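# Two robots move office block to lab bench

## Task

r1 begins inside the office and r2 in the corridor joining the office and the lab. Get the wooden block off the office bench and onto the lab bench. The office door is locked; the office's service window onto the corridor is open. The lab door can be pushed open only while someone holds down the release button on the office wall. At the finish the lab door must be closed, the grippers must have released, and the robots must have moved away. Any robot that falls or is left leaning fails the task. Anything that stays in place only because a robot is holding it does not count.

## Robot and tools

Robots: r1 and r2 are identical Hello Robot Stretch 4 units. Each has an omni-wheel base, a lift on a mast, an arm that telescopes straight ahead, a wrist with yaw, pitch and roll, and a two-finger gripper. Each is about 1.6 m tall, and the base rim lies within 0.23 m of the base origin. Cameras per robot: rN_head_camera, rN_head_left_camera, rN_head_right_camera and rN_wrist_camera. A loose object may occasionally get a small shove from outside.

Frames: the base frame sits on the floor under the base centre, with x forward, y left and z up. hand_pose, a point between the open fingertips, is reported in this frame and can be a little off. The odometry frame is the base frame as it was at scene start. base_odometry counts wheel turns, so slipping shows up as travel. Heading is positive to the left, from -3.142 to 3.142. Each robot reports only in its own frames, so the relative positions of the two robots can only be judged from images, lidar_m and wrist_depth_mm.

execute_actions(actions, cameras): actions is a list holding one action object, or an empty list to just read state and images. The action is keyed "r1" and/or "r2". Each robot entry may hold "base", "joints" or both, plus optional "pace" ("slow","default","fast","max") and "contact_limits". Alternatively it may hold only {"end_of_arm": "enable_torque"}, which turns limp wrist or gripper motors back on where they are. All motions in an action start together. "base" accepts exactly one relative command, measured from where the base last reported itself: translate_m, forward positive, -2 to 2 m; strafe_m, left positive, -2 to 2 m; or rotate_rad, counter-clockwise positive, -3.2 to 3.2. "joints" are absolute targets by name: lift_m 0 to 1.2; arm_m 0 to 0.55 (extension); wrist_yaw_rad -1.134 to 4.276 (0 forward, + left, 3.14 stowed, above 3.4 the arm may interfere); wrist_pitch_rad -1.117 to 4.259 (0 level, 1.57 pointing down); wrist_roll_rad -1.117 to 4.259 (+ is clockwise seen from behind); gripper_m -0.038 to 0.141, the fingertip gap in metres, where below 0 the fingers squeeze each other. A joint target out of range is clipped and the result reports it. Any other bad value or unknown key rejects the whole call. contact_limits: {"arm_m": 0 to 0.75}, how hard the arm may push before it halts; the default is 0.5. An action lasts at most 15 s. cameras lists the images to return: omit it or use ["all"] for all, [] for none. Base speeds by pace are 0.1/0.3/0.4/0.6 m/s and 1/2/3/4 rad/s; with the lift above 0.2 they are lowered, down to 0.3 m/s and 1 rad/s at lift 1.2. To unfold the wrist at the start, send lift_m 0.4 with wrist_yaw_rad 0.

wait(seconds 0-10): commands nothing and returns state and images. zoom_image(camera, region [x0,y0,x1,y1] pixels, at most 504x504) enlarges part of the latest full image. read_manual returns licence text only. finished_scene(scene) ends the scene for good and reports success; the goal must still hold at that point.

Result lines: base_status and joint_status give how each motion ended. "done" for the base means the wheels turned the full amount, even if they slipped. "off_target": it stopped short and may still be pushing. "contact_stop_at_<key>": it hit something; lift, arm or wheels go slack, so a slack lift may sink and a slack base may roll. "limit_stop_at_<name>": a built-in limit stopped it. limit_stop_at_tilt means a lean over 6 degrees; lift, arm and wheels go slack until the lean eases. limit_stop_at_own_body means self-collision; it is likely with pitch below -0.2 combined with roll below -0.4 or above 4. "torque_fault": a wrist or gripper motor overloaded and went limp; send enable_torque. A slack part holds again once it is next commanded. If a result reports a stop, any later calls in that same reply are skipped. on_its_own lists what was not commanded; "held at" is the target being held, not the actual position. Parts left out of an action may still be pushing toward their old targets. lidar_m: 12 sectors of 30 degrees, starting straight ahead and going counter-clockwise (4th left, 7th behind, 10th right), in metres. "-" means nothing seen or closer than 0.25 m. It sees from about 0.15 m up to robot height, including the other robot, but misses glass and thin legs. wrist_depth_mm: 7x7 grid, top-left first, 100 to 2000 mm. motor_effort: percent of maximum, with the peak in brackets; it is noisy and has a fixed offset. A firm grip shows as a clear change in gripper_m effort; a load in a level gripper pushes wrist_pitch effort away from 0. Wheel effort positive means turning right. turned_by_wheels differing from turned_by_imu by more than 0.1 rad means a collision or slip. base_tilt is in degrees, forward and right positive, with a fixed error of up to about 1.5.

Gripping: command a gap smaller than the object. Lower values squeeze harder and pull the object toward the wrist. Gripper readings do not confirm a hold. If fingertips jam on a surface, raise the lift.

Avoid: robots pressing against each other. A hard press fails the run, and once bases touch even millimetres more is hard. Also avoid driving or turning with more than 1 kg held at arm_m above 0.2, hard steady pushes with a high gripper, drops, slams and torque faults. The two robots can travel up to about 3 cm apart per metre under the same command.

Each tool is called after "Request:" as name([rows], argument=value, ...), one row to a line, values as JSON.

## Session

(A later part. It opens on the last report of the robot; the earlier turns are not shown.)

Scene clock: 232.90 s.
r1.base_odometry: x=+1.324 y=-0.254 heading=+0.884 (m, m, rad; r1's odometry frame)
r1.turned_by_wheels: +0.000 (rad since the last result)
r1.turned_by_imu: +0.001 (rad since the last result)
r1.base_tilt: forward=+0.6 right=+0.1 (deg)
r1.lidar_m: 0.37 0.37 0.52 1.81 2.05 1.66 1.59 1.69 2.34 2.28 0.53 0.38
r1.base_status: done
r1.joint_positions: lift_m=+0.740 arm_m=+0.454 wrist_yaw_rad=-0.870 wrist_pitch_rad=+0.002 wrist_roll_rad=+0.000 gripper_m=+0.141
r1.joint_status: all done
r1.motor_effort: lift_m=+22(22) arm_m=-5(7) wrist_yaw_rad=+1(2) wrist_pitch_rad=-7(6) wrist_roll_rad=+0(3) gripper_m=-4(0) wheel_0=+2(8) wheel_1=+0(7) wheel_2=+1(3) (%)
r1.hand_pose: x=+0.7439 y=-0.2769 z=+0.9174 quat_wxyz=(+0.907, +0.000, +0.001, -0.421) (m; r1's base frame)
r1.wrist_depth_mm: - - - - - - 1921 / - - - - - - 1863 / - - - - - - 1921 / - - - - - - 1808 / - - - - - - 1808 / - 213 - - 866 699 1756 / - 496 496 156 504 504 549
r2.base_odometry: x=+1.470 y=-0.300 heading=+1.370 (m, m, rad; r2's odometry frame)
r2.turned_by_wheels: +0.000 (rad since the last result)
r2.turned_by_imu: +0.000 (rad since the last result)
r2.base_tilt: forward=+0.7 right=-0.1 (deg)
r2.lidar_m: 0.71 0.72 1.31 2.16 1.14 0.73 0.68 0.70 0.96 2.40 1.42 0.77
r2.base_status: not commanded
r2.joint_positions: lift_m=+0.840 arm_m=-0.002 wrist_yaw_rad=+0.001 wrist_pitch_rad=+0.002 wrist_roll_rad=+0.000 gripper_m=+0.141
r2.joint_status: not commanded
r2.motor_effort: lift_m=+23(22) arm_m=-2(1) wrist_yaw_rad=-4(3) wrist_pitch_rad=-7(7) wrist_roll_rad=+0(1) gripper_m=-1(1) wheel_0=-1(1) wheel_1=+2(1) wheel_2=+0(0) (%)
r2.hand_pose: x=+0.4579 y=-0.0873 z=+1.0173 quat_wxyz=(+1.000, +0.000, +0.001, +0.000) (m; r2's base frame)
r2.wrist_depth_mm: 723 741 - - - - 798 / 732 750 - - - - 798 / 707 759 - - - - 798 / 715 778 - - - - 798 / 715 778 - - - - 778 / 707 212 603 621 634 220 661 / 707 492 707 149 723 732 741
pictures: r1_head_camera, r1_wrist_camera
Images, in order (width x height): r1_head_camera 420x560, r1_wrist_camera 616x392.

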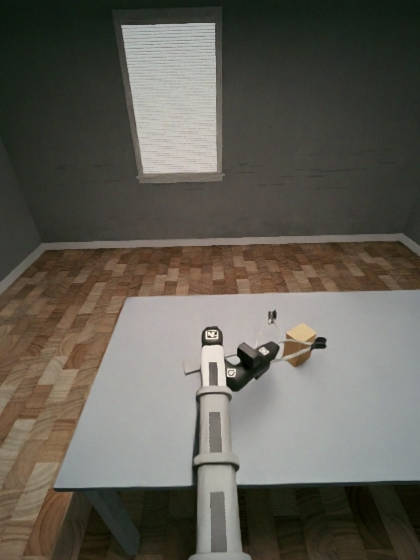

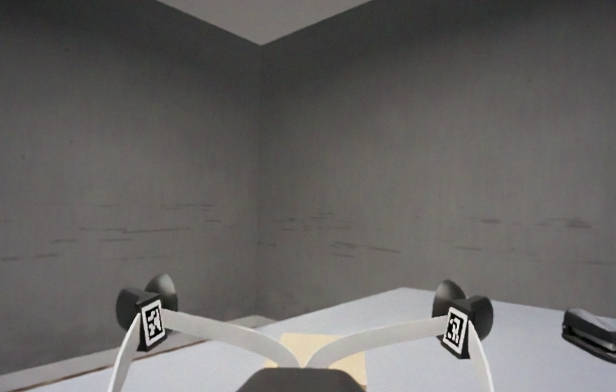

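Request:
execute_actions([
  {"r1": {"base": {"strafe_m": 0.03}, "joints": {"arm_m": 0.411}}},
], cameras=[])

Request:
execute_actions([
  {"r1": {"joints": {"lift_m": 0.64}, "contact_limits": {}}},
], cameras=["r1_head_camera", "r1_wrist_camera"])

Scene clock: 245.60 s.
r1.base_odometry: x=+1.301 y=-0.235 heading=+0.884 (m, m, rad; r1's odometry frame)
r1.turned_by_wheels: +0.000 (rad since the last result)
r1.turned_by_imu: +0.001 (rad since the last result)
r1.base_tilt: forward=+0.5 right=+0.0 (deg)
r1.lidar_m: 0.36 0.37 1.83 1.77 2.04 1.66 1.58 1.68 2.34 2.30 0.52 0.39
r1.base_status: done
r1.joint_positions: lift_m=+0.740 arm_m=+0.412 wrist_yaw_rad=-0.870 wrist_pitch_rad=+0.002 wrist_roll_rad=+0.000 gripper_m=+0.141
r1.joint_status: all done
r1.motor_effort: lift_m=+22(22) arm_m=-5(6) wrist_yaw_rad=+1(2) wrist_pitch_rad=-6(7) wrist_roll_rad=+3(1) gripper_m=+0(1) wheel_0=+2(6) wheel_1=+0(7) wheel_2=+1(1) (%)
r1.hand_pose: x=+0.7020 y=-0.2769 z=+0.9174 quat_wxyz=(+0.907, +0.000, +0.001, -0.421) (m; r1's base frame)
r1.wrist_depth_mm: - - - - - - 1863 / - - - - - - 1921 / - - - - - - 1921 / - - - - - - 1921 / - - - - - - 1863 / - 213 - 866 866 707 1308 / - 492 496 156 504 508 544
r2.base_odometry: x=+1.470 y=-0.300 heading=+1.370 (m, m, rad; r2's odometry frame)
r2.turned_by_wheels: +0.000 (rad since the last result)
r2.turned_by_imu: +0.000 (rad since the last result)
r2.base_tilt: forward=+0.7 right=-0.2 (deg)
r2.lidar_m: 0.71 0.74 1.31 2.17 1.14 0.73 0.68 0.71 0.96 2.42 1.42 0.76
r2.base_status: not commanded
r2.joint_positions: lift_m=+0.840 arm_m=-0.002 wrist_yaw_rad=+0.001 wrist_pitch_rad=+0.002 wrist_roll_rad=+0.000 gripper_m=+0.141
r2.joint_status: not commanded
r2.motor_effort: lift_m=+22(22) arm_m=-1(1) wrist_yaw_rad=-5(4) wrist_pitch_rad=-7(7) wrist_roll_rad=+0(1) gripper_m=-1(1) wheel_0=-1(1) wheel_1=+1(1) wheel_2=+0(0) (%)
r2.hand_pose: x=+0.4579 y=-0.0873 z=+1.0173 quat_wxyz=(+1.000, +0.000, +0.001, +0.000) (m; r2's base frame)
r2.wrist_depth_mm: 723 750 - - - - 798 / 723 759 - - - - 788 / 732 768 - - - - 788 / 715 778 - - - - 778 / 707 778 - - - - 788 / 707 211 597 609 634 221 661 / 699 496 707 150 732 732 732
pictures: none
No camera images: the call's "cameras" was empty. Leave "cameras" out to get every camera's image.

action 0: r1: "contact_limits" must be an object like {"arm_m": 0.15}; or leave it out

Request:
execute_actions([
  {"r1": {"joints": {"lift_m": 0.7}, "pace": "slow"}},
], cameras=["r1_head_camera", "r1_wrist_camera"])

Scene clock: 249.43 s.
r1.base_odometry: x=+1.301 y=-0.235 heading=+0.884 (m, m, rad; r1's odometry frame)
r1.turned_by_wheels: +0.000 (rad since the last result)
r1.turned_by_imu: +0.000 (rad since the last result)
r1.base_tilt: forward=+0.7 right=+0.1 (deg)
r1.lidar_m: 0.35 0.38 1.83 1.77 2.03 1.65 1.58 1.68 2.34 2.31 0.55 0.38
r1.base_status: not commanded
r1.joint_positions: lift_m=+0.700 arm_m=+0.412 wrist_yaw_rad=-0.870 wrist_pitch_rad=+0.002 wrist_roll_rad=+0.000 gripper_m=+0.141
r1.joint_status: all done
r1.motor_effort: lift_m=+15(22) arm_m=-5(5) wrist_yaw_rad=+1(1) wrist_pitch_rad=-6(7) wrist_roll_rad=+2(3) gripper_m=-2(1) wheel_0=+2(2) wheel_1=+0(0) wheel_2=+1(2) (%)
r1.hand_pose: x=+0.7020 y=-0.2769 z=+0.8779 quat_wxyz=(+0.907, +0.000, +0.001, -0.421) (m; r1's base frame)
r1.wrist_depth_mm: - - - - - - 1983 / - - - - - - 1921 / - - - - - - 1921 / - - - - - - 1921 / - - - - - - 1863 / - 213 683 262 707 569 640 / 421 399 404 156 410 413 442
r2.base_odometry: x=+1.470 y=-0.300 heading=+1.370 (m, m, rad; r2's odometry frame)
r2.turned_by_wheels: +0.000 (rad since the last result)
r2.turned_by_imu: +0.000 (rad since the last result)
r2.base_tilt: forward=+0.7 right=-0.2 (deg)
r2.lidar_m: 0.70 0.74 1.31 2.18 1.16 0.72 0.68 0.69 0.95 2.40 1.42 0.77
r2.base_status: not commanded
r2.joint_positions: lift_m=+0.840 arm_m=-0.002 wrist_yaw_rad=+0.001 wrist_pitch_rad=+0.002 wrist_roll_rad=+0.000 gripper_m=+0.141
r2.joint_status: not commanded
r2.motor_effort: lift_m=+22(22) arm_m=-1(1) wrist_yaw_rad=-4(4) wrist_pitch_rad=-7(8) wrist_roll_rad=+0(0) gripper_m=-1(1) wheel_0=+0(1) wheel_1=+1(1) wheel_2=+0(0) (%)
r2.hand_pose: x=+0.4579 y=-0.0873 z=+1.0173 quat_wxyz=(+1.000, +0.000, +0.001, +0.000) (m; r2's base frame)
r2.wrist_depth_mm: 723 741 - - - - 798 / 723 750 - - - - 798 / 715 778 - - - - 788 / 715 788 - - - - 778 / 707 788 - - - - 778 / 707 211 597 615 627 220 661 / 699 496 699 150 723 715 732
pictures: r1_head_camera, r1_wrist_camera
Images, in order (width x height): r1_head_camera 420x560, r1_wrist_camera 616x392.

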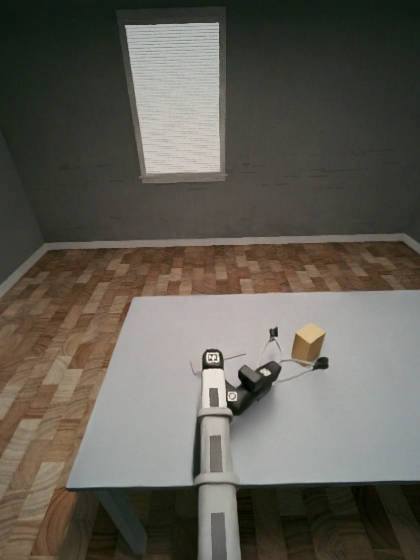

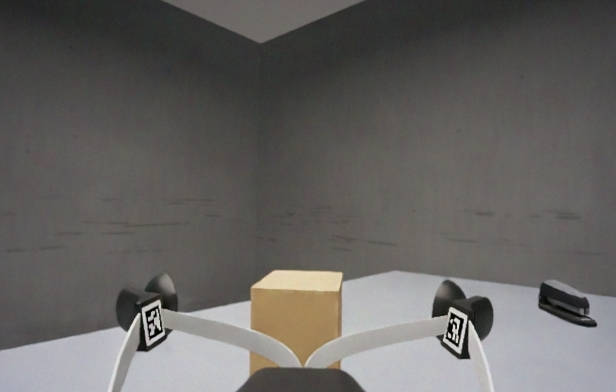

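Request:
execute_actions([
  {"r1": {"joints": {"lift_m": 0.65}, "pace": "slow"}},
], cameras=[])

Request:
execute_actions([
  {"r1": {"base": {"strafe_m": -0.042}, "joints": {"arm_m": 0.449}, "pace": "slow"}},
], cameras=["r1_head_camera", "r1_wrist_camera"])

Scene clock: 259.70 s.
r1.base_odometry: x=+1.301 y=-0.235 heading=+0.884 (m, m, rad; r1's odometry frame)
r1.turned_by_wheels: +0.000 (rad since the last result)
r1.turned_by_imu: +0.000 (rad since the last result)
r1.base_tilt: forward=+0.6 right=+0.0 (deg)
r1.lidar_m: 0.36 0.36 1.79 1.77 2.05 1.68 1.60 1.68 2.34 2.31 0.53 0.37
r1.base_status: not commanded
r1.joint_positions: lift_m=+0.650 arm_m=+0.412 wrist_yaw_rad=-0.870 wrist_pitch_rad=+0.002 wrist_roll_rad=+0.000 gripper_m=+0.141
r1.joint_status: all done
r1.motor_effort: lift_m=+15(16) arm_m=-5(5) wrist_yaw_rad=+1(0) wrist_pitch_rad=-6(6) wrist_roll_rad=+3(0) gripper_m=-1(0) wheel_0=+1(2) wheel_1=+0(0) wheel_2=+2(2) (%)
r1.hand_pose: x=+0.7020 y=-0.2769 z=+0.8279 quat_wxyz=(+0.907, +0.000, +0.001, -0.421) (m; r1's base frame)
r1.wrist_depth_mm: - - - - - - 1921 / - - - - - - 1863 / - - - - - - 1863 / - - - - - - 1863 / - - - 262 - - 1808 / 466 213 484 260 500 407 508 / 298 283 286 156 290 293 315
r2.base_odometry: x=+1.470 y=-0.300 heading=+1.370 (m, m, rad; r2's odometry frame)
r2.turned_by_wheels: +0.000 (rad since the last result)
r2.turned_by_imu: +0.000 (rad since the last result)
r2.base_tilt: forward=+0.8 right=-0.2 (deg)
r2.lidar_m: 0.71 0.71 1.31 2.17 1.13 0.71 0.68 0.72 0.97 2.36 1.40 0.76
r2.base_status: not commanded
r2.joint_positions: lift_m=+0.840 arm_m=-0.002 wrist_yaw_rad=+0.001 wrist_pitch_rad=+0.002 wrist_roll_rad=+0.000 gripper_m=+0.141
r2.joint_status: not commanded
r2.motor_effort: lift_m=+23(22) arm_m=-2(1) wrist_yaw_rad=-5(4) wrist_pitch_rad=-7(8) wrist_roll_rad=+0(0) gripper_m=-1(0) wheel_0=-1(1) wheel_1=+2(2) wheel_2=+0(0) (%)
r2.hand_pose: x=+0.4579 y=-0.0873 z=+1.0173 quat_wxyz=(+1.000, +0.000, +0.001, +0.000) (m; r2's base frame)
r2.wrist_depth_mm: 732 741 - - - - 798 / 715 759 - - - - 788 / 715 768 - - - - 778 / 723 778 - - - - 788 / 715 778 - - - - 788 / 699 212 597 621 634 220 661 / 699 492 707 150 732 732 741
pictures: none
No camera images: the call's "cameras" was empty. Leave "cameras" out to get every camera's image.

Scene clock: 261.23 s.
r1.base_odometry: x=+1.334 y=-0.262 heading=+0.884 (m, m, rad; r1's odometry frame)
r1.turned_by_wheels: +0.000 (rad since the last result)
r1.turned_by_imu: +0.000 (rad since the last result)
r1.base_tilt: forward=+0.6 right=+0.1 (deg)
r1.lidar_m: 0.36 0.38 0.54 1.83 2.07 1.66 1.59 1.67 2.33 2.26 0.52 0.39
r1.base_status: done
r1.joint_positions: lift_m=+0.650 arm_m=+0.448 wrist_yaw_rad=-0.870 wrist_pitch_rad=+0.002 wrist_roll_rad=+0.000 gripper_m=+0.141
r1.joint_status: all done
r1.motor_effort: lift_m=+15(15) arm_m=+5(4) wrist_yaw_rad=+2(1) wrist_pitch_rad=-7(7) wrist_roll_rad=+3(2) gripper_m=-1(1) wheel_0=+0(5) wheel_1=-1(4) wheel_2=+1(1) (%)
r1.hand_pose: x=+0.7382 y=-0.2769 z=+0.8279 quat_wxyz=(+0.907, +0.000, +0.001, -0.421) (m; r1's base frame)
r1.wrist_depth_mm: - - - - - - 1863 / - - - - - - 1863 / - - - - - - 1863 / - - - - - - 1808 / - - - 206 - - 1808 / - 214 208 204 500 407 512 / 298 282 285 156 291 293 315
r2.base_odometry: x=+1.470 y=-0.300 heading=+1.370 (m, m, rad; r2's odometry frame)
r2.turned_by_wheels: +0.000 (rad since the last result)
r2.turned_by_imu: +0.000 (rad since the last result)
r2.base_tilt: forward=+0.7 right=-0.2 (deg)
r2.lidar_m: 0.70 0.74 1.32 2.18 1.14 0.73 0.68 0.72 0.95 2.41 1.42 0.75
r2.base_status: not commanded
r2.joint_positions: lift_m=+0.840 arm_m=-0.002 wrist_yaw_rad=+0.001 wrist_pitch_rad=+0.002 wrist_roll_rad=+0.000 gripper_m=+0.141
r2.joint_status: not commanded
r2.motor_effort: lift_m=+22(22) arm_m=-1(1) wrist_yaw_rad=-4(5) wrist_pitch_rad=-8(8) wrist_roll_rad=-1(0) gripper_m=+0(0) wheel_0=-1(1) wheel_1=+1(1) wheel_2=+0(0) (%)
r2.hand_pose: x=+0.4579 y=-0.0873 z=+1.0173 quat_wxyz=(+1.000, +0.000, +0.001, +0.000) (m; r2's base frame)
r2.wrist_depth_mm: 732 741 - - - - 788 / 715 759 - - - - 798 / 723 759 - - - - 788 / 715 778 - - - - 778 / 707 778 - - - - 778 / 707 212 597 615 627 220 661 / 699 492 699 149 732 723 741
pictures: r1_head_camera, r1_wrist_camera
Images, in order (width x height): r1_head_camera 420x560, r1_wrist_camera 616x392.

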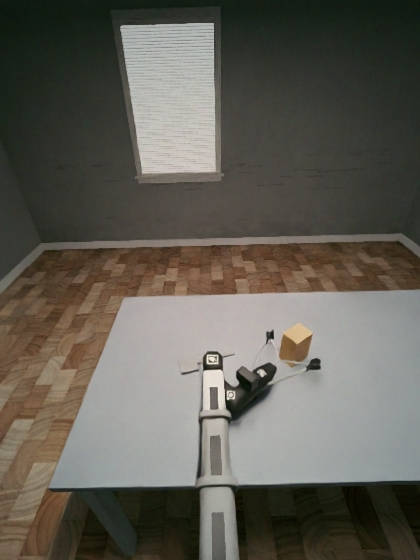

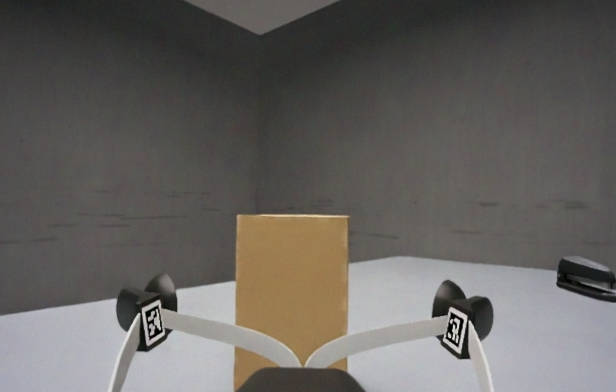

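Request:
execute_actions([
  {"r1": {"joints": {"gripper_m": 0.01}}},
], cameras=["r1_wrist_camera"])

Request:
execute_actions([
  {"r1": {"joints": {"lift_m": 0.72}}},
], cameras=["r1_head_camera", "r1_wrist_camera"])

Scene clock: 271.80 s.
r1.base_odometry: x=+1.334 y=-0.262 heading=+0.884 (m, m, rad; r1's odometry frame)
r1.turned_by_wheels: +0.000 (rad since the last result)
r1.turned_by_imu: +0.001 (rad since the last result)
r1.base_tilt: forward=+0.5 right=+0.0 (deg)
r1.lidar_m: 0.35 0.37 0.52 1.82 2.05 1.67 1.60 1.70 2.34 2.27 0.54 0.37
r1.base_status: not commanded
r1.joint_positions: lift_m=+0.650 arm_m=+0.448 wrist_yaw_rad=-0.870 wrist_pitch_rad=+0.002 wrist_roll_rad=+0.000 gripper_m=+0.011
r1.joint_status: all done
r1.motor_effort: lift_m=+15(15) arm_m=+5(5) wrist_yaw_rad=+0(1) wrist_pitch_rad=-7(7) wrist_roll_rad=+0(3) gripper_m=-24(23) wheel_0=+0(0) wheel_1=+0(0) wheel_2=+1(1) (%)
r1.hand_pose: x=+0.7384 y=-0.2768 z=+0.8279 quat_wxyz=(+0.907, +0.000, +0.001, -0.421) (m; r1's base frame)
r1.wrist_depth_mm: - - - - - - 1863 / - - - - - - 1863 / - - - - - - 1863 / - - - - - - 1863 / - - - 193 - 1983 1863 / - 477 193 191 203 508 504 / 298 265 229 190 272 272 315
r2.base_odometry: x=+1.470 y=-0.300 heading=+1.370 (m, m, rad; r2's odometry frame)
r2.turned_by_wheels: +0.000 (rad since the last result)
r2.turned_by_imu: +0.000 (rad since the last result)
r2.base_tilt: forward=+0.8 right=-0.2 (deg)
r2.lidar_m: 0.71 0.74 1.29 2.17 1.13 0.72 0.68 0.72 0.96 2.39 1.42 0.76
r2.base_status: not commanded
r2.joint_positions: lift_m=+0.840 arm_m=-0.002 wrist_yaw_rad=+0.001 wrist_pitch_rad=+0.002 wrist_roll_rad=+0.000 gripper_m=+0.141
r2.joint_status: not commanded
r2.motor_effort: lift_m=+22(22) arm_m=-1(1) wrist_yaw_rad=-4(4) wrist_pitch_rad=-8(8) wrist_roll_rad=+0(1) gripper_m=+0(0) wheel_0=-1(1) wheel_1=+1(1) wheel_2=+0(0) (%)
r2.hand_pose: x=+0.4579 y=-0.0873 z=+1.0173 quat_wxyz=(+1.000, +0.000, +0.001, +0.000) (m; r2's base frame)
r2.wrist_depth_mm: 723 732 - - - - 798 / 723 759 - - - - 798 / 723 759 - - - - 778 / 707 778 - - - - 788 / 707 778 - - - - 788 / 691 211 603 621 627 220 654 / 699 496 715 149 732 732 741
pictures: r1_wrist_camera
Images, in order (width x height): r1_wrist_camera 616x392.

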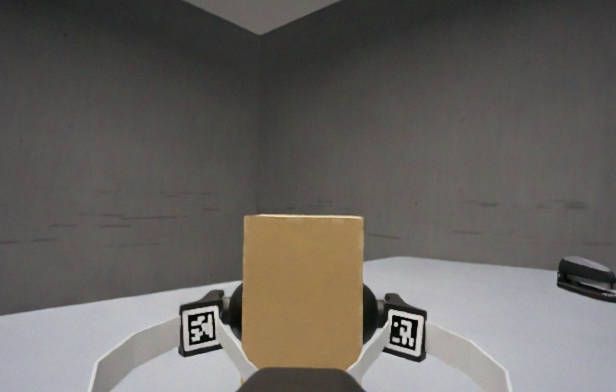

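Scene clock: 273.03 s.
r1.base_odometry: x=+1.334 y=-0.262 heading=+0.884 (m, m, rad; r1's odometry frame)
r1.turned_by_wheels: +0.000 (rad since the last result)
r1.turned_by_imu: +0.000 (rad since the last result)
r1.base_tilt: forward=+0.5 right=+0.2 (deg)
r1.lidar_m: 0.36 0.38 0.54 1.80 2.04 1.67 1.59 1.68 2.36 2.27 0.54 0.37
r1.base_status: not commanded
r1.joint_positions: lift_m=+0.720 arm_m=+0.448 wrist_yaw_rad=-0.870 wrist_pitch_rad=+0.006 wrist_roll_rad=+0.000 gripper_m=+0.011
r1.joint_status: all done
r1.motor_effort: lift_m=+22(22) arm_m=+5(5) wrist_yaw_rad=+0(0) wrist_pitch_rad=-18(19) wrist_roll_rad=+2(1) gripper_m=-24(24) wheel_0=+0(0) wheel_1=+0(1) wheel_2=+1(1) (%)
r1.hand_pose: x=+0.7384 y=-0.2768 z=+0.8961 quat_wxyz=(+0.907, +0.001, +0.003, -0.421) (m; r1's base frame)
r1.wrist_depth_mm: - - - - - - 1921 / - - - - - - 1808 / - - - - - - 1921 / - - - - - - 1863 / - - - 193 - - 1808 / - - 192 192 203 759 668 / - 404 301 190 418 418 484
r2.base_odometry: x=+1.470 y=-0.300 heading=+1.370 (m, m, rad; r2's odometry frame)
r2.turned_by_wheels: +0.000 (rad since the last result)
r2.turned_by_imu: +0.000 (rad since the last result)
r2.base_tilt: forward=+0.7 right=-0.1 (deg)
r2.lidar_m: 0.71 0.74 1.29 2.16 1.14 0.73 0.67 0.70 0.98 2.40 1.42 0.75
r2.base_status: not commanded
r2.joint_positions: lift_m=+0.840 arm_m=-0.002 wrist_yaw_rad=+0.001 wrist_pitch_rad=+0.002 wrist_roll_rad=+0.000 gripper_m=+0.141
r2.joint_status: not commanded
r2.motor_effort: lift_m=+22(22) arm_m=-1(1) wrist_yaw_rad=-4(3) wrist_pitch_rad=-8(8) wrist_roll_rad=+0(1) gripper_m=+0(0) wheel_0=-1(1) wheel_1=+1(1) wheel_2=+0(0) (%)
r2.hand_pose: x=+0.4579 y=-0.0873 z=+1.0173 quat_wxyz=(+1.000, +0.000, +0.001, +0.000) (m; r2's base frame)
r2.wrist_depth_mm: 723 750 - - - - 809 / 732 759 - - - - 798 / 715 768 - - - - 788 / 707 778 - - - - 788 / 707 778 - - - - 778 / 707 211 597 621 634 220 661 / 699 500 715 149 715 723 750
pictures: r1_head_camera, r1_wrist_camera
Images, in order (width x height): r1_head_camera 420x560, r1_wrist_camera 616x392.

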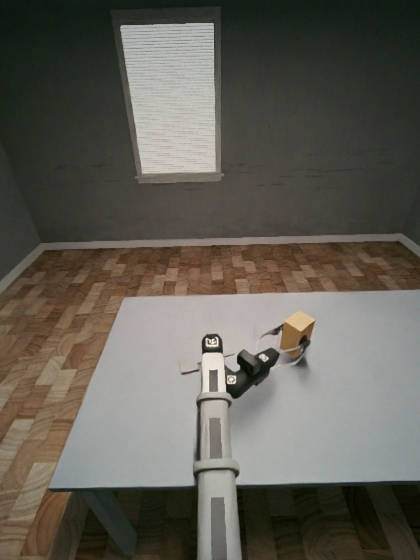

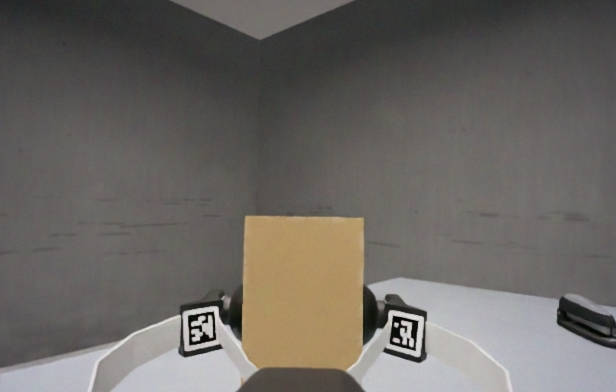

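Request:
execute_actions([
  {"r1": {"base": {"rotate_rad": 1.565}, "joints": {"lift_m": 0.9, "arm_m": 0.0, "wrist_yaw_rad": 0.0}}, "r2": {"base": {"strafe_m": -0.13}}},
], cameras=["r1_head_camera", "r1_head_left_camera", "r1_wrist_camera"])

Scene clock: 307.40 s.
r1.base_odometry: x=+1.334 y=-0.262 heading=+2.449 (m, m, rad; r1's odometry frame)
r1.turned_by_wheels: +1.565 (rad since the last result)
r1.turned_by_imu: +1.550 (rad since the last result)
r1.base_tilt: forward=+0.6 right=+0.0 (deg)
r1.lidar_m: 1.83 2.07 1.66 1.60 1.68 2.31 2.24 0.54 0.39 0.34 0.36 0.57
r1.base_status: done
r1.joint_positions: lift_m=+0.900 arm_m=+0.001 wrist_yaw_rad=+0.000 wrist_pitch_rad=+0.006 wrist_roll_rad=+0.000 gripper_m=+0.011
r1.joint_status: all done
r1.motor_effort: lift_m=+23(24) arm_m=-5(7) wrist_yaw_rad=+1(10) wrist_pitch_rad=-20(19) wrist_roll_rad=+1(2) gripper_m=-21(23) wheel_0=+0(7) wheel_1=+0(7) wheel_2=+1(7) (%)
r1.hand_pose: x=+0.4603 y=-0.0874 z=+1.0761 quat_wxyz=(+1.000, +0.000, +0.003, +0.000) (m; r1's base frame)
r1.wrist_depth_mm: 1863 1808 1863 1808 1863 1863 1808 / 1863 1808 1808 1863 1808 1863 1808 / 1863 1808 1756 1808 - - 1863 / 1863 1808 1863 1808 - - 1756 / 1863 1808 1808 193 - - 1756 / 1863 1808 193 192 203 1808 1756 / 1808 1808 991 190 1808 1756 1756
r2.base_odometry: x=+1.597 y=-0.326 heading=+1.370 (m, m, rad; r2's odometry frame)
r2.turned_by_wheels: +0.000 (rad since the last result)
r2.turned_by_imu: +0.000 (rad since the last result)
r2.base_tilt: forward=+0.7 right=-0.2 (deg)
r2.lidar_m: 0.70 0.75 1.29 2.32 1.01 0.70 0.67 0.70 0.94 2.39 1.44 0.77
r2.base_status: done
r2.joint_positions: lift_m=+0.840 arm_m=-0.002 wrist_yaw_rad=+0.000 wrist_pitch_rad=+0.002 wrist_roll_rad=+0.000 gripper_m=+0.141
r2.joint_status: not commanded
r2.motor_effort: lift_m=+22(22) arm_m=-1(1) wrist_yaw_rad=-2(4) wrist_pitch_rad=-8(8) wrist_roll_rad=-1(0) gripper_m=+0(0) wheel_0=+0(7) wheel_1=+3(9) wheel_2=-1(0) (%)
r2.hand_pose: x=+0.4579 y=-0.0873 z=+1.0173 quat_wxyz=(+1.000, +0.000, +0.001, +0.000) (m; r2's base frame)
r2.wrist_depth_mm: 732 - - - - 878 778 / 732 - - - - 891 778 / 732 - - - - 878 768 / 723 - - - - 866 759 / 732 - - - - 854 759 / 569 212 603 621 627 220 759 / 707 707 715 149 732 741 750
pictures: r1_head_camera, r1_head_left_camera, r1_wrist_camera
Images, in order (width x height): r1_head_camera 420x560, r1_head_left_camera 420x672, r1_wrist_camera 616x392.

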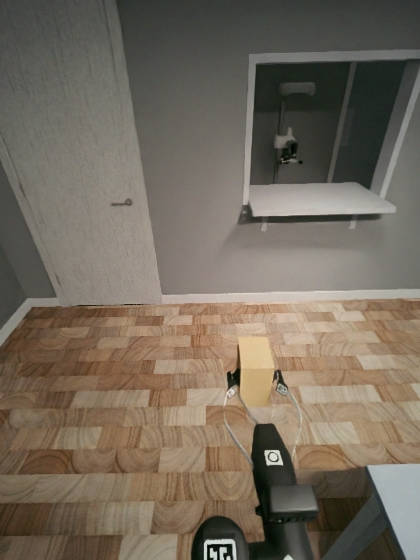

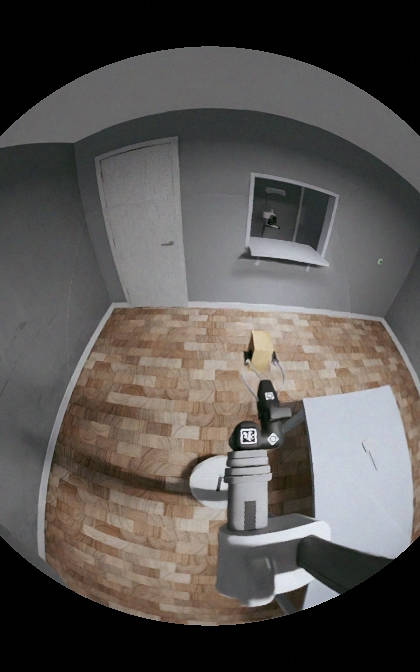

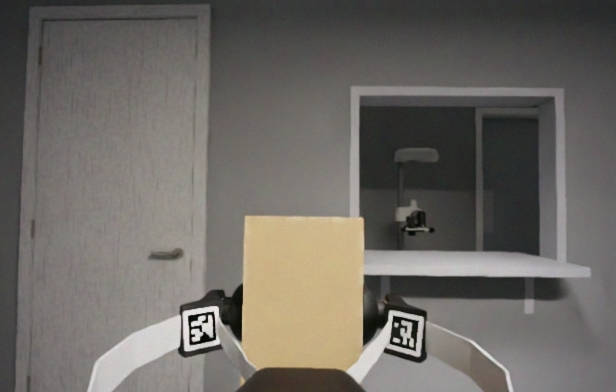

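Request:
execute_actions([
  {"r1": {"base": {"translate_m": 1.42}, "joints": {"lift_m": 0.92}, "pace": "fast"}},
], cameras=[])

Request:
execute_actions([
  {"r1": {"base": {"strafe_m": -0.73}, "pace": "fast"}},
], cameras=["r1_head_camera", "r1_wrist_camera", "r2_head_camera", "r2_wrist_camera"])

Scene clock: 323.20 s.
r1.base_odometry: x=+0.241 y=+0.645 heading=+2.449 (m, m, rad; r1's odometry frame)
r1.turned_by_wheels: +0.000 (rad since the last result)
r1.turned_by_imu: -0.005 (rad since the last result)
r1.base_tilt: forward=+0.5 right=+0.0 (deg)
r1.lidar_m: 0.51 0.61 0.80 1.57 1.64 2.30 1.54 1.09 1.45 2.28 0.56 0.47
r1.base_status: done
r1.joint_positions: lift_m=+0.920 arm_m=+0.001 wrist_yaw_rad=+0.000 wrist_pitch_rad=+0.006 wrist_roll_rad=+0.000 gripper_m=+0.011
r1.joint_status: all done
r1.motor_effort: lift_m=+22(24) arm_m=-5(5) wrist_yaw_rad=+1(1) wrist_pitch_rad=-18(19) wrist_roll_rad=+2(1) gripper_m=-22(24) wheel_0=+0(5) wheel_1=-1(6) wheel_2=+1(11) (%)
r1.hand_pose: x=+0.4602 y=-0.0874 z=+1.0962 quat_wxyz=(+1.000, +0.000, +0.003, +0.000) (m; r1's base frame)
r1.wrist_depth_mm: 399 399 394 392 392 382 - / 397 397 394 392 389 379 - / 394 394 392 389 387 377 - / 394 392 389 387 384 375 - / 392 389 384 193 382 375 - / 389 387 193 191 203 373 - / 389 382 287 190 377 366 609
r2.base_odometry: x=+1.597 y=-0.326 heading=+1.370 (m, m, rad; r2's odometry frame)
r2.turned_by_wheels: +0.000 (rad since the last result)
r2.turned_by_imu: +0.000 (rad since the last result)
r2.base_tilt: forward=+0.8 right=-0.2 (deg)
r2.lidar_m: 0.72 0.76 1.34 2.29 1.02 0.73 0.67 0.71 0.99 2.35 1.44 0.77
r2.base_status: not commanded
r2.joint_positions: lift_m=+0.840 arm_m=-0.002 wrist_yaw_rad=+0.000 wrist_pitch_rad=+0.002 wrist_roll_rad=+0.000 gripper_m=+0.141
r2.joint_status: not commanded
r2.motor_effort: lift_m=+22(22) arm_m=-1(1) wrist_yaw_rad=-3(3) wrist_pitch_rad=-7(7) wrist_roll_rad=+0(0) gripper_m=+0(2) wheel_0=+0(0) wheel_1=+3(2) wheel_2=-1(1) (%)
r2.hand_pose: x=+0.4579 y=-0.0873 z=+1.0173 quat_wxyz=(+1.000, +0.000, +0.001, +0.000) (m; r2's base frame)
r2.wrist_depth_mm: 723 - - - - 878 778 / 723 - - - - 891 768 / 723 - - - - 866 768 / 723 - - - - 878 759 / 715 - - - - 866 759 / 564 212 603 621 627 221 750 / 707 707 715 149 732 732 750
pictures: none
No camera images: the call's "cameras" was empty. Leave "cameras" out to get every camera's image.

Scene clock: 326.50 s.
r1.base_odometry: x=+0.707 y=+1.207 heading=+2.449 (m, m, rad; r1's odometry frame)
r1.turned_by_wheels: +0.000 (rad since the last result)
r1.turned_by_imu: -0.003 (rad since the last result)
r1.base_tilt: forward=+0.5 right=+0.1 (deg)
r1.lidar_m: 0.36 0.38 0.51 2.32 2.41 1.04 0.98 1.07 2.49 2.35 0.53 0.39
r1.base_status: done
r1.joint_positions: lift_m=+0.920 arm_m=+0.001 wrist_yaw_rad=+0.000 wrist_pitch_rad=+0.006 wrist_roll_rad=+0.000 gripper_m=+0.011
r1.joint_status: not commanded
r1.motor_effort: lift_m=+22(22) arm_m=-5(5) wrist_yaw_rad=+1(0) wrist_pitch_rad=-19(19) wrist_roll_rad=+1(0) gripper_m=-22(26) wheel_0=+0(9) wheel_1=+0(10) wheel_2=+1(1) (%)
r1.hand_pose: x=+0.4602 y=-0.0874 z=+1.0961 quat_wxyz=(+1.000, +0.000, +0.003, +0.000) (m; r1's base frame)
r1.wrist_depth_mm: - - - - - - - / - - - - - - - / - - - - - - - / - - - - - - - / - - - 193 - - - / - - 192 191 204 - - / 580 512 353 190 525 525 -
r2.base_odometry: x=+1.597 y=-0.326 heading=+1.370 (m, m, rad; r2's odometry frame)
r2.turned_by_wheels: +0.000 (rad since the last result)
r2.turned_by_imu: +0.000 (rad since the last result)
r2.base_tilt: forward=+0.8 right=-0.1 (deg)
r2.lidar_m: 0.72 0.74 1.33 2.29 1.00 0.72 0.69 0.71 0.96 2.35 1.42 0.75
r2.base_status: not commanded
r2.joint_positions: lift_m=+0.840 arm_m=-0.002 wrist_yaw_rad=+0.000 wrist_pitch_rad=+0.002 wrist_roll_rad=+0.000 gripper_m=+0.141
r2.joint_status: not commanded
r2.motor_effort: lift_m=+22(22) arm_m=-1(1) wrist_yaw_rad=-3(2) wrist_pitch_rad=-8(8) wrist_roll_rad=+0(0) gripper_m=+0(1) wheel_0=+0(0) wheel_1=+2(2) wheel_2=-1(0) (%)
r2.hand_pose: x=+0.4579 y=-0.0873 z=+1.0173 quat_wxyz=(+1.000, +0.000, +0.001, +0.000) (m; r2's base frame)
r2.wrist_depth_mm: 732 - - - - 891 768 / 723 - - - - 904 778 / 723 - - - - 878 768 / 723 - - - - 866 759 / 723 - - - - 866 759 / 564 212 603 621 627 220 750 / 699 715 715 149 723 732 750
pictures: r1_head_camera, r1_wrist_camera, r2_head_camera, r2_wrist_camera
Images, in order (width x height): r1_head_camera 420x560, r1_wrist_camera 616x392, r2_head_camera 420x560, r2_wrist_camera 616x392.

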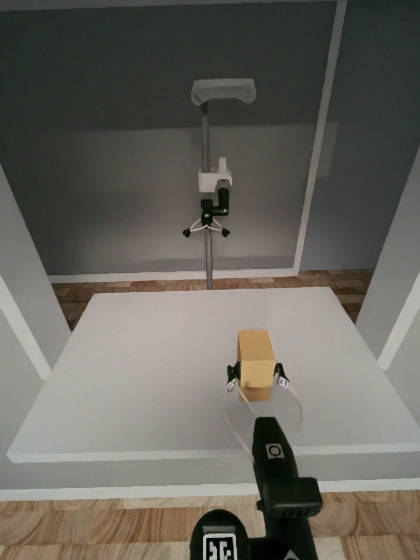

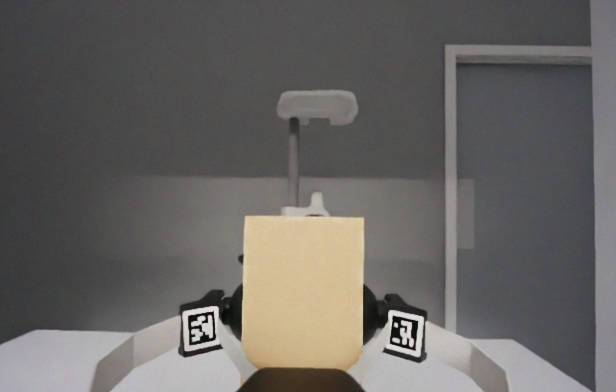

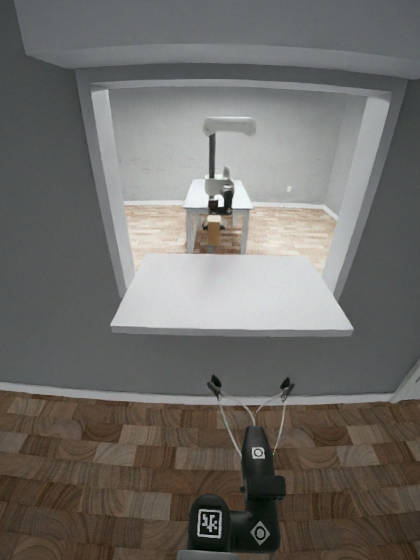

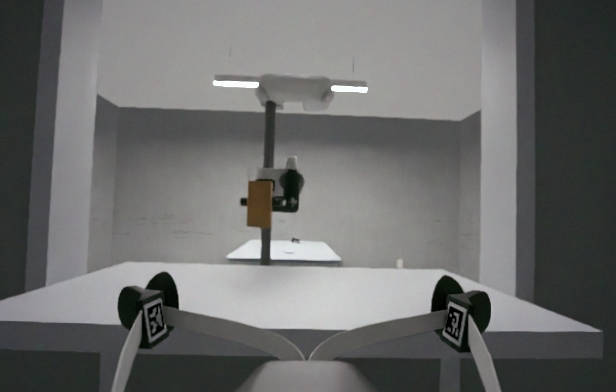

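Request:
execute_actions([
  {"r1": {"joints": {"arm_m": 0.25, "lift_m": 0.86}}, "r2": {"base": {"strafe_m": 0.107}}},
], cameras=["r1_head_camera", "r1_wrist_camera", "r2_wrist_camera"])

Scene clock: 346.97 s.
r1.base_odometry: x=+0.707 y=+1.207 heading=+2.449 (m, m, rad; r1's odometry frame)
r1.turned_by_wheels: +0.000 (rad since the last result)
r1.turned_by_imu: +0.001 (rad since the last result)
r1.base_tilt: forward=+0.6 right=+0.0 (deg)
r1.lidar_m: 0.37 0.39 0.55 2.30 2.42 1.03 0.98 1.07 2.50 2.38 0.53 0.39
r1.base_status: not commanded
r1.joint_positions: lift_m=+0.860 arm_m=+0.249 wrist_yaw_rad=+0.000 wrist_pitch_rad=+0.006 wrist_roll_rad=+0.000 gripper_m=+0.011
r1.joint_status: all done
r1.motor_effort: lift_m=+17(20) arm_m=+5(5) wrist_yaw_rad=+1(1) wrist_pitch_rad=-19(19) wrist_roll_rad=+1(1) gripper_m=-21(23) wheel_0=+0(1) wheel_1=+0(0) wheel_2=+1(1) (%)
r1.hand_pose: x=+0.7085 y=-0.0874 z=+1.0365 quat_wxyz=(+1.000, +0.000, +0.003, +0.000) (m; r1's base frame)
r1.wrist_depth_mm: - 1983 - 1983 1983 1983 1983 / 1983 - 1983 1983 1921 - - / 1983 1983 - 1921 1921 1983 1983 / 1983 - 1983 1308 1921 1983 1983 / 1983 - 1983 193 1921 1983 1983 / 1983 1921 193 191 203 1983 1983 / 430 382 287 190 389 389 449
r2.base_odometry: x=+1.492 y=-0.304 heading=+1.370 (m, m, rad; r2's odometry frame)
r2.turned_by_wheels: +0.000 (rad since the last result)
r2.turned_by_imu: +0.000 (rad since the last result)
r2.base_tilt: forward=+0.7 right=-0.2 (deg)
r2.lidar_m: 0.69 0.74 1.32 2.20 1.16 0.72 0.67 0.70 0.98 2.39 1.40 0.76
r2.base_status: done
r2.joint_positions: lift_m=+0.840 arm_m=-0.002 wrist_yaw_rad=+0.000 wrist_pitch_rad=+0.002 wrist_roll_rad=+0.000 gripper_m=+0.141
r2.joint_status: not commanded
r2.motor_effort: lift_m=+22(22) arm_m=-1(1) wrist_yaw_rad=-3(4) wrist_pitch_rad=-8(8) wrist_roll_rad=+0(0) gripper_m=-1(0) wheel_0=+0(5) wheel_1=-1(7) wheel_2=-1(1) (%)
r2.hand_pose: x=+0.4579 y=-0.0873 z=+1.0173 quat_wxyz=(+1.000, +0.000, +0.001, +0.000) (m; r2's base frame)
r2.wrist_depth_mm: 723 788 - - - - 788 / 723 809 - - - - 768 / 707 820 - - - - 778 / 715 831 - 1499 - - 768 / 715 842 - 1025 - - 759 / 699 212 603 615 627 220 668 / 699 500 715 149 723 732 750
pictures: r1_head_camera, r1_wrist_camera, r2_wrist_camera
Images, in order (width x height): r1_head_camera 420x560, r1_wrist_camera 616x392, r2_wrist_camera 616x392.

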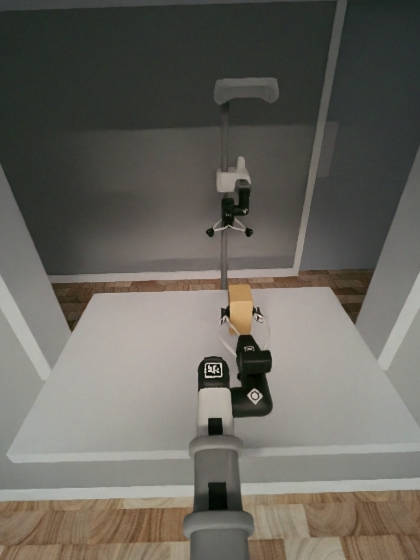

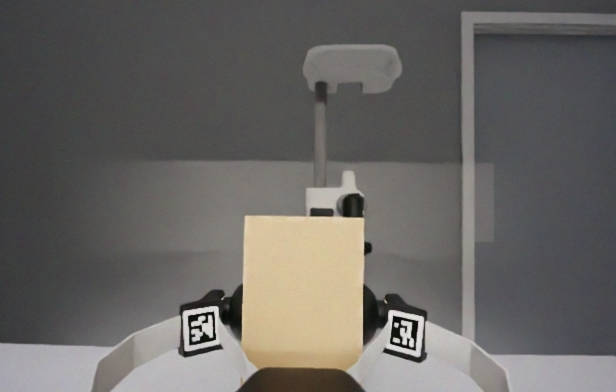

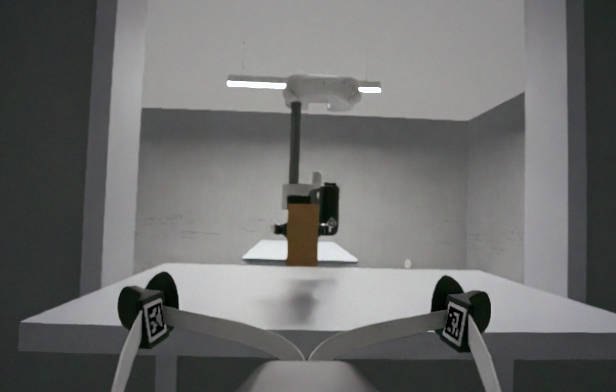

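Request:
execute_actions([
  {"r1": {"joints": {"lift_m": 0.84}, "pace": "slow"}},
], cameras=["r2_wrist_camera"])

Scene clock: 352.10 s.
r1.base_odometry: x=+0.707 y=+1.207 heading=+2.449 (m, m, rad; r1's odometry frame)
r1.turned_by_wheels: +0.000 (rad since the last result)
r1.turned_by_imu: +0.000 (rad since the last result)
r1.base_tilt: forward=+0.6 right=+0.1 (deg)
r1.lidar_m: 0.38 0.38 0.54 2.31 2.43 1.04 0.98 1.07 2.51 2.36 0.53 0.39
r1.base_status: not commanded
r1.joint_positions: lift_m=+0.840 arm_m=+0.249 wrist_yaw_rad=+0.000 wrist_pitch_rad=+0.006 wrist_roll_rad=+0.000 gripper_m=+0.011
r1.joint_status: all done
r1.motor_effort: lift_m=+16(17) arm_m=+5(5) wrist_yaw_rad=+1(1) wrist_pitch_rad=-18(18) wrist_roll_rad=+3(1) gripper_m=-23(23) wheel_0=+0(0) wheel_1=+0(1) wheel_2=+1(1) (%)
r1.hand_pose: x=+0.7085 y=-0.0874 z=+1.0166 quat_wxyz=(+1.000, +0.000, +0.003, +0.000) (m; r1's base frame)
r1.wrist_depth_mm: - - 1983 1983 1983 1983 - / 1983 1983 1983 1921 - - - / 1983 - - 1983 1983 - 1983 / 1983 1983 1983 1281 1983 1983 1983 / 1983 1983 1921 193 1983 1983 1983 / 1983 1983 193 192 203 1983 - / 382 338 266 191 347 347 399
r2.base_odometry: x=+1.492 y=-0.304 heading=+1.370 (m, m, rad; r2's odometry frame)
r2.turned_by_wheels: +0.000 (rad since the last result)
r2.turned_by_imu: +0.000 (rad since the last result)
r2.base_tilt: forward=+0.7 right=-0.2 (deg)
r2.lidar_m: 0.71 0.75 1.30 2.20 1.14 0.73 0.67 0.72 0.96 2.40 1.41 0.77
r2.base_status: not commanded
r2.joint_positions: lift_m=+0.840 arm_m=-0.002 wrist_yaw_rad=+0.000 wrist_pitch_rad=+0.002 wrist_roll_rad=+0.000 gripper_m=+0.141
r2.joint_status: not commanded
r2.motor_effort: lift_m=+21(22) arm_m=-1(1) wrist_yaw_rad=-2(3) wrist_pitch_rad=-7(7) wrist_roll_rad=+0(0) gripper_m=+0(0) wheel_0=+0(0) wheel_1=-1(0) wheel_2=-1(1) (%)
r2.hand_pose: x=+0.4579 y=-0.0873 z=+1.0173 quat_wxyz=(+1.000, +0.000, +0.001, +0.000) (m; r2's base frame)
r2.wrist_depth_mm: 723 798 - - - - 768 / 723 809 - - - - 759 / 723 820 - - - - 778 / 707 831 - - - - 768 / 715 842 - 1008 - - 759 / 707 212 597 621 634 221 654 / 699 496 715 149 732 732 741
pictures: r2_wrist_camera
Images, in order (width x height): r2_wrist_camera 616x392.

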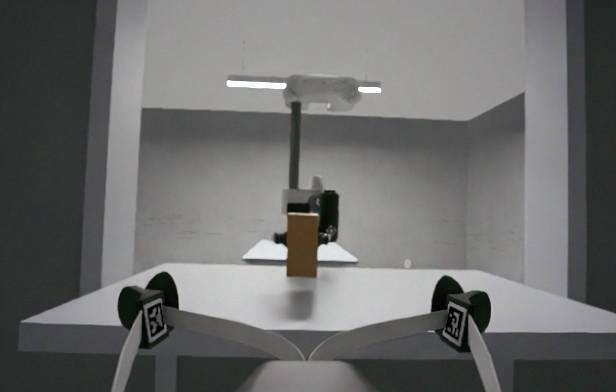

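Request:
execute_actions([
  {"r1": {"joints": {"lift_m": 0.82}, "pace": "slow"}},
], cameras=["r2_wrist_camera"])

Scene clock: 357.37 s.
r1.base_odometry: x=+0.707 y=+1.207 heading=+2.449 (m, m, rad; r1's odometry frame)
r1.turned_by_wheels: +0.000 (rad since the last result)
r1.turned_by_imu: +0.000 (rad since the last result)
r1.base_tilt: forward=+0.6 right=+0.0 (deg)
r1.lidar_m: 0.36 0.41 0.55 2.32 2.42 1.05 1.00 1.06 2.50 2.37 0.55 0.39
r1.base_status: not commanded
r1.joint_positions: lift_m=+0.820 arm_m=+0.249 wrist_yaw_rad=+0.000 wrist_pitch_rad=+0.006 wrist_roll_rad=+0.000 gripper_m=+0.011
r1.joint_status: all done
r1.motor_effort: lift_m=+17(17) arm_m=+5(5) wrist_yaw_rad=+1(1) wrist_pitch_rad=-18(19) wrist_roll_rad=+3(1) gripper_m=-23(23) wheel_0=+0(0) wheel_1=+1(1) wheel_2=+1(1) (%)
r1.hand_pose: x=+0.7085 y=-0.0874 z=+0.9966 quat_wxyz=(+1.000, +0.000, +0.003, +0.000) (m; r1's base frame)
r1.wrist_depth_mm: - - 1983 1983 1983 1983 - / 1983 1983 1983 1983 1921 - - / - - 1983 1921 1983 - 1983 / 1983 1983 1983 1281 1921 1983 1983 / 1983 1921 1983 193 1921 1983 1983 / 1921 1921 193 192 203 1983 1983 / 334 296 245 190 303 303 347
r2.base_odometry: x=+1.492 y=-0.304 heading=+1.370 (m, m, rad; r2's odometry frame)
r2.turned_by_wheels: +0.000 (rad since the last result)
r2.turned_by_imu: +0.000 (rad since the last result)
r2.base_tilt: forward=+0.7 right=-0.2 (deg)
r2.lidar_m: 0.71 0.75 1.31 2.19 1.14 0.73 0.68 0.68 0.95 2.38 1.42 0.77
r2.base_status: not commanded
r2.joint_positions: lift_m=+0.840 arm_m=-0.002 wrist_yaw_rad=+0.000 wrist_pitch_rad=+0.002 wrist_roll_rad=+0.000 gripper_m=+0.141
r2.joint_status: not commanded
r2.motor_effort: lift_m=+22(22) arm_m=-1(1) wrist_yaw_rad=-3(3) wrist_pitch_rad=-8(8) wrist_roll_rad=+0(0) gripper_m=+0(0) wheel_0=+0(0) wheel_1=+0(0) wheel_2=-1(1) (%)
r2.hand_pose: x=+0.4579 y=-0.0873 z=+1.0173 quat_wxyz=(+1.000, +0.000, +0.001, +0.000) (m; r2's base frame)
r2.wrist_depth_mm: 732 798 - - - - 778 / 723 820 - - - - 778 / 723 820 - - - - 768 / 715 831 - - - - 768 / 715 831 - 976 - - 759 / 699 212 609 615 627 220 654 / 699 492 699 149 715 741 741
pictures: r2_wrist_camera
Images, in order (width x height): r2_wrist_camera 616x392.

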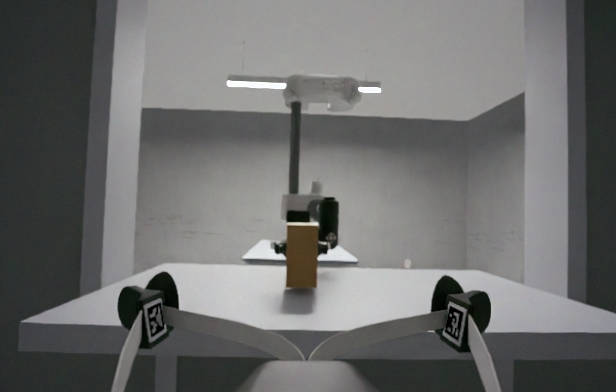

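Request:
execute_actions([
  {"r1": {"joints": {"lift_m": 0.813}, "pace": "slow"}},
], cameras=[])

Scene clock: 361.03 s.
r1.base_odometry: x=+0.707 y=+1.207 heading=+2.449 (m, m, rad; r1's odometry frame)
r1.turned_by_wheels: +0.000 (rad since the last result)
r1.turned_by_imu: +0.000 (rad since the last result)
r1.base_tilt: forward=+0.6 right=+0.1 (deg)
r1.lidar_m: 0.39 0.39 0.53 2.31 2.41 1.04 0.98 1.06 2.50 2.33 0.54 0.39
r1.base_status: not commanded
r1.joint_positions: lift_m=+0.813 arm_m=+0.249 wrist_yaw_rad=+0.000 wrist_pitch_rad=+0.006 wrist_roll_rad=+0.000 gripper_m=+0.011
r1.joint_status: all done
r1.motor_effort: lift_m=+17(17) arm_m=+5(5) wrist_yaw_rad=+1(1) wrist_pitch_rad=-19(18) wrist_roll_rad=+3(1) gripper_m=-23(22) wheel_0=+0(0) wheel_1=+1(0) wheel_2=+1(1) (%)
r1.hand_pose: x=+0.7085 y=-0.0874 z=+0.9896 quat_wxyz=(+1.000, +0.000, +0.003, +0.000) (m; r1's base frame)
r1.wrist_depth_mm: - 1983 1983 1983 1983 1983 - / 1983 1983 1983 1921 1983 - - / 1983 1983 1983 1921 1983 1983 - / 1983 1983 1921 1308 1983 1983 1983 / 1983 1983 1983 193 1983 1983 1983 / 1983 1921 193 192 204 1921 1983 / 319 281 236 190 287 289 329
r2.base_odometry: x=+1.492 y=-0.304 heading=+1.370 (m, m, rad; r2's odometry frame)
r2.turned_by_wheels: +0.000 (rad since the last result)
r2.turned_by_imu: +0.000 (rad since the last result)
r2.base_tilt: forward=+0.7 right=-0.2 (deg)
r2.lidar_m: 0.69 0.73 1.31 2.19 1.16 0.72 0.66 0.72 0.96 2.41 1.43 0.76
r2.base_status: not commanded
r2.joint_positions: lift_m=+0.840 arm_m=-0.002 wrist_yaw_rad=+0.000 wrist_pitch_rad=+0.002 wrist_roll_rad=+0.000 gripper_m=+0.141
r2.joint_status: not commanded
r2.motor_effort: lift_m=+22(22) arm_m=-1(1) wrist_yaw_rad=-2(3) wrist_pitch_rad=-8(7) wrist_roll_rad=-1(0) gripper_m=-1(1) wheel_0=+0(0) wheel_1=+0(1) wheel_2=-1(1) (%)
r2.hand_pose: x=+0.4579 y=-0.0873 z=+1.0173 quat_wxyz=(+1.000, +0.000, +0.001, +0.000) (m; r2's base frame)
r2.wrist_depth_mm: 723 809 - - - - 778 / 732 809 - - - - 778 / 723 809 - - - - 768 / 715 831 - - - - 759 / 707 831 - 976 - - 759 / 707 212 603 621 634 220 668 / 699 500 707 149 741 732 750
pictures: none
No camera images: the call's "cameras" was empty. Leave "cameras" out to get every camera's image.

Request:
execute_actions([
  {"r1": {"joints": {"lift_m": 0.806}, "pace": "slow"}},
], cameras=["r2_wrist_camera"])

Scene clock: 365.53 s.
r1.base_odometry: x=+0.707 y=+1.207 heading=+2.449 (m, m, rad; r1's odometry frame)
r1.turned_by_wheels: +0.000 (rad since the last result)
r1.turned_by_imu: +0.000 (rad since the last result)
r1.base_tilt: forward=+0.5 right=-0.1 (deg)
r1.lidar_m: 0.37 0.40 0.53 2.32 2.43 1.04 0.99 1.06 2.49 2.36 0.54 0.39
r1.base_status: not commanded
r1.joint_positions: lift_m=+0.806 arm_m=+0.249 wrist_yaw_rad=+0.000 wrist_pitch_rad=+0.006 wrist_roll_rad=+0.000 gripper_m=+0.011
r1.joint_status: all done
r1.motor_effort: lift_m=+16(17) arm_m=+5(5) wrist_yaw_rad=+1(1) wrist_pitch_rad=-17(18) wrist_roll_rad=+3(1) gripper_m=-22(18) wheel_0=+0(0) wheel_1=+0(1) wheel_2=+1(1) (%)
r1.hand_pose: x=+0.7085 y=-0.0874 z=+0.9827 quat_wxyz=(+1.000, +0.000, +0.003, +0.000) (m; r1's base frame)
r1.wrist_depth_mm: - - - 1983 1983 1983 - / 1983 1983 1983 1983 1983 - - / 1983 - 1983 1983 1983 - - / 1921 1983 1983 1255 1921 - 1983 / 1983 1921 1983 193 1921 1983 1983 / 466 480 192 192 203 1921 1921 / 303 267 230 190 273 273 315
r2.base_odometry: x=+1.492 y=-0.304 heading=+1.370 (m, m, rad; r2's odometry frame)
r2.turned_by_wheels: +0.000 (rad since the last result)
r2.turned_by_imu: +0.000 (rad since the last result)
r2.base_tilt: forward=+0.7 right=-0.2 (deg)
r2.lidar_m: 0.70 0.74 1.26 2.21 1.14 0.72 0.68 0.70 0.94 2.39 1.42 0.77
r2.base_status: not commanded
r2.joint_positions: lift_m=+0.840 arm_m=-0.002 wrist_yaw_rad=+0.000 wrist_pitch_rad=+0.002 wrist_roll_rad=+0.000 gripper_m=+0.141
r2.joint_status: not commanded
r2.motor_effort: lift_m=+22(22) arm_m=-1(1) wrist_yaw_rad=-3(3) wrist_pitch_rad=-7(8) wrist_roll_rad=-1(0) gripper_m=+1(0) wheel_0=-1(0) wheel_1=-1(0) wheel_2=-1(1) (%)
r2.hand_pose: x=+0.4579 y=-0.0873 z=+1.0173 quat_wxyz=(+1.000, +0.000, +0.001, +0.000) (m; r2's base frame)
r2.wrist_depth_mm: 732 788 - - - - 768 / 723 809 - - - - 768 / 715 820 - - - - 768 / 715 831 - - - - 759 / 707 831 - 960 - - 759 / 699 212 603 621 634 221 661 / 699 496 707 149 723 732 750
pictures: r2_wrist_camera
Images, in order (width x height): r2_wrist_camera 616x392.

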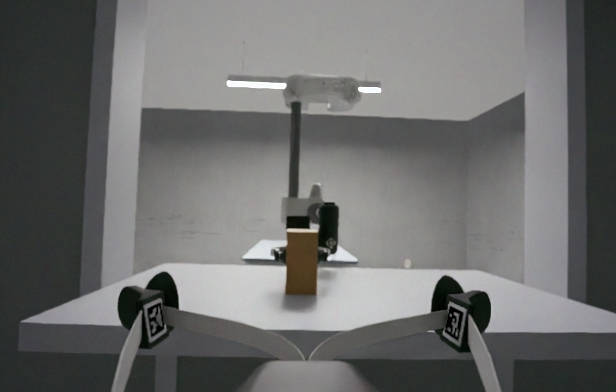

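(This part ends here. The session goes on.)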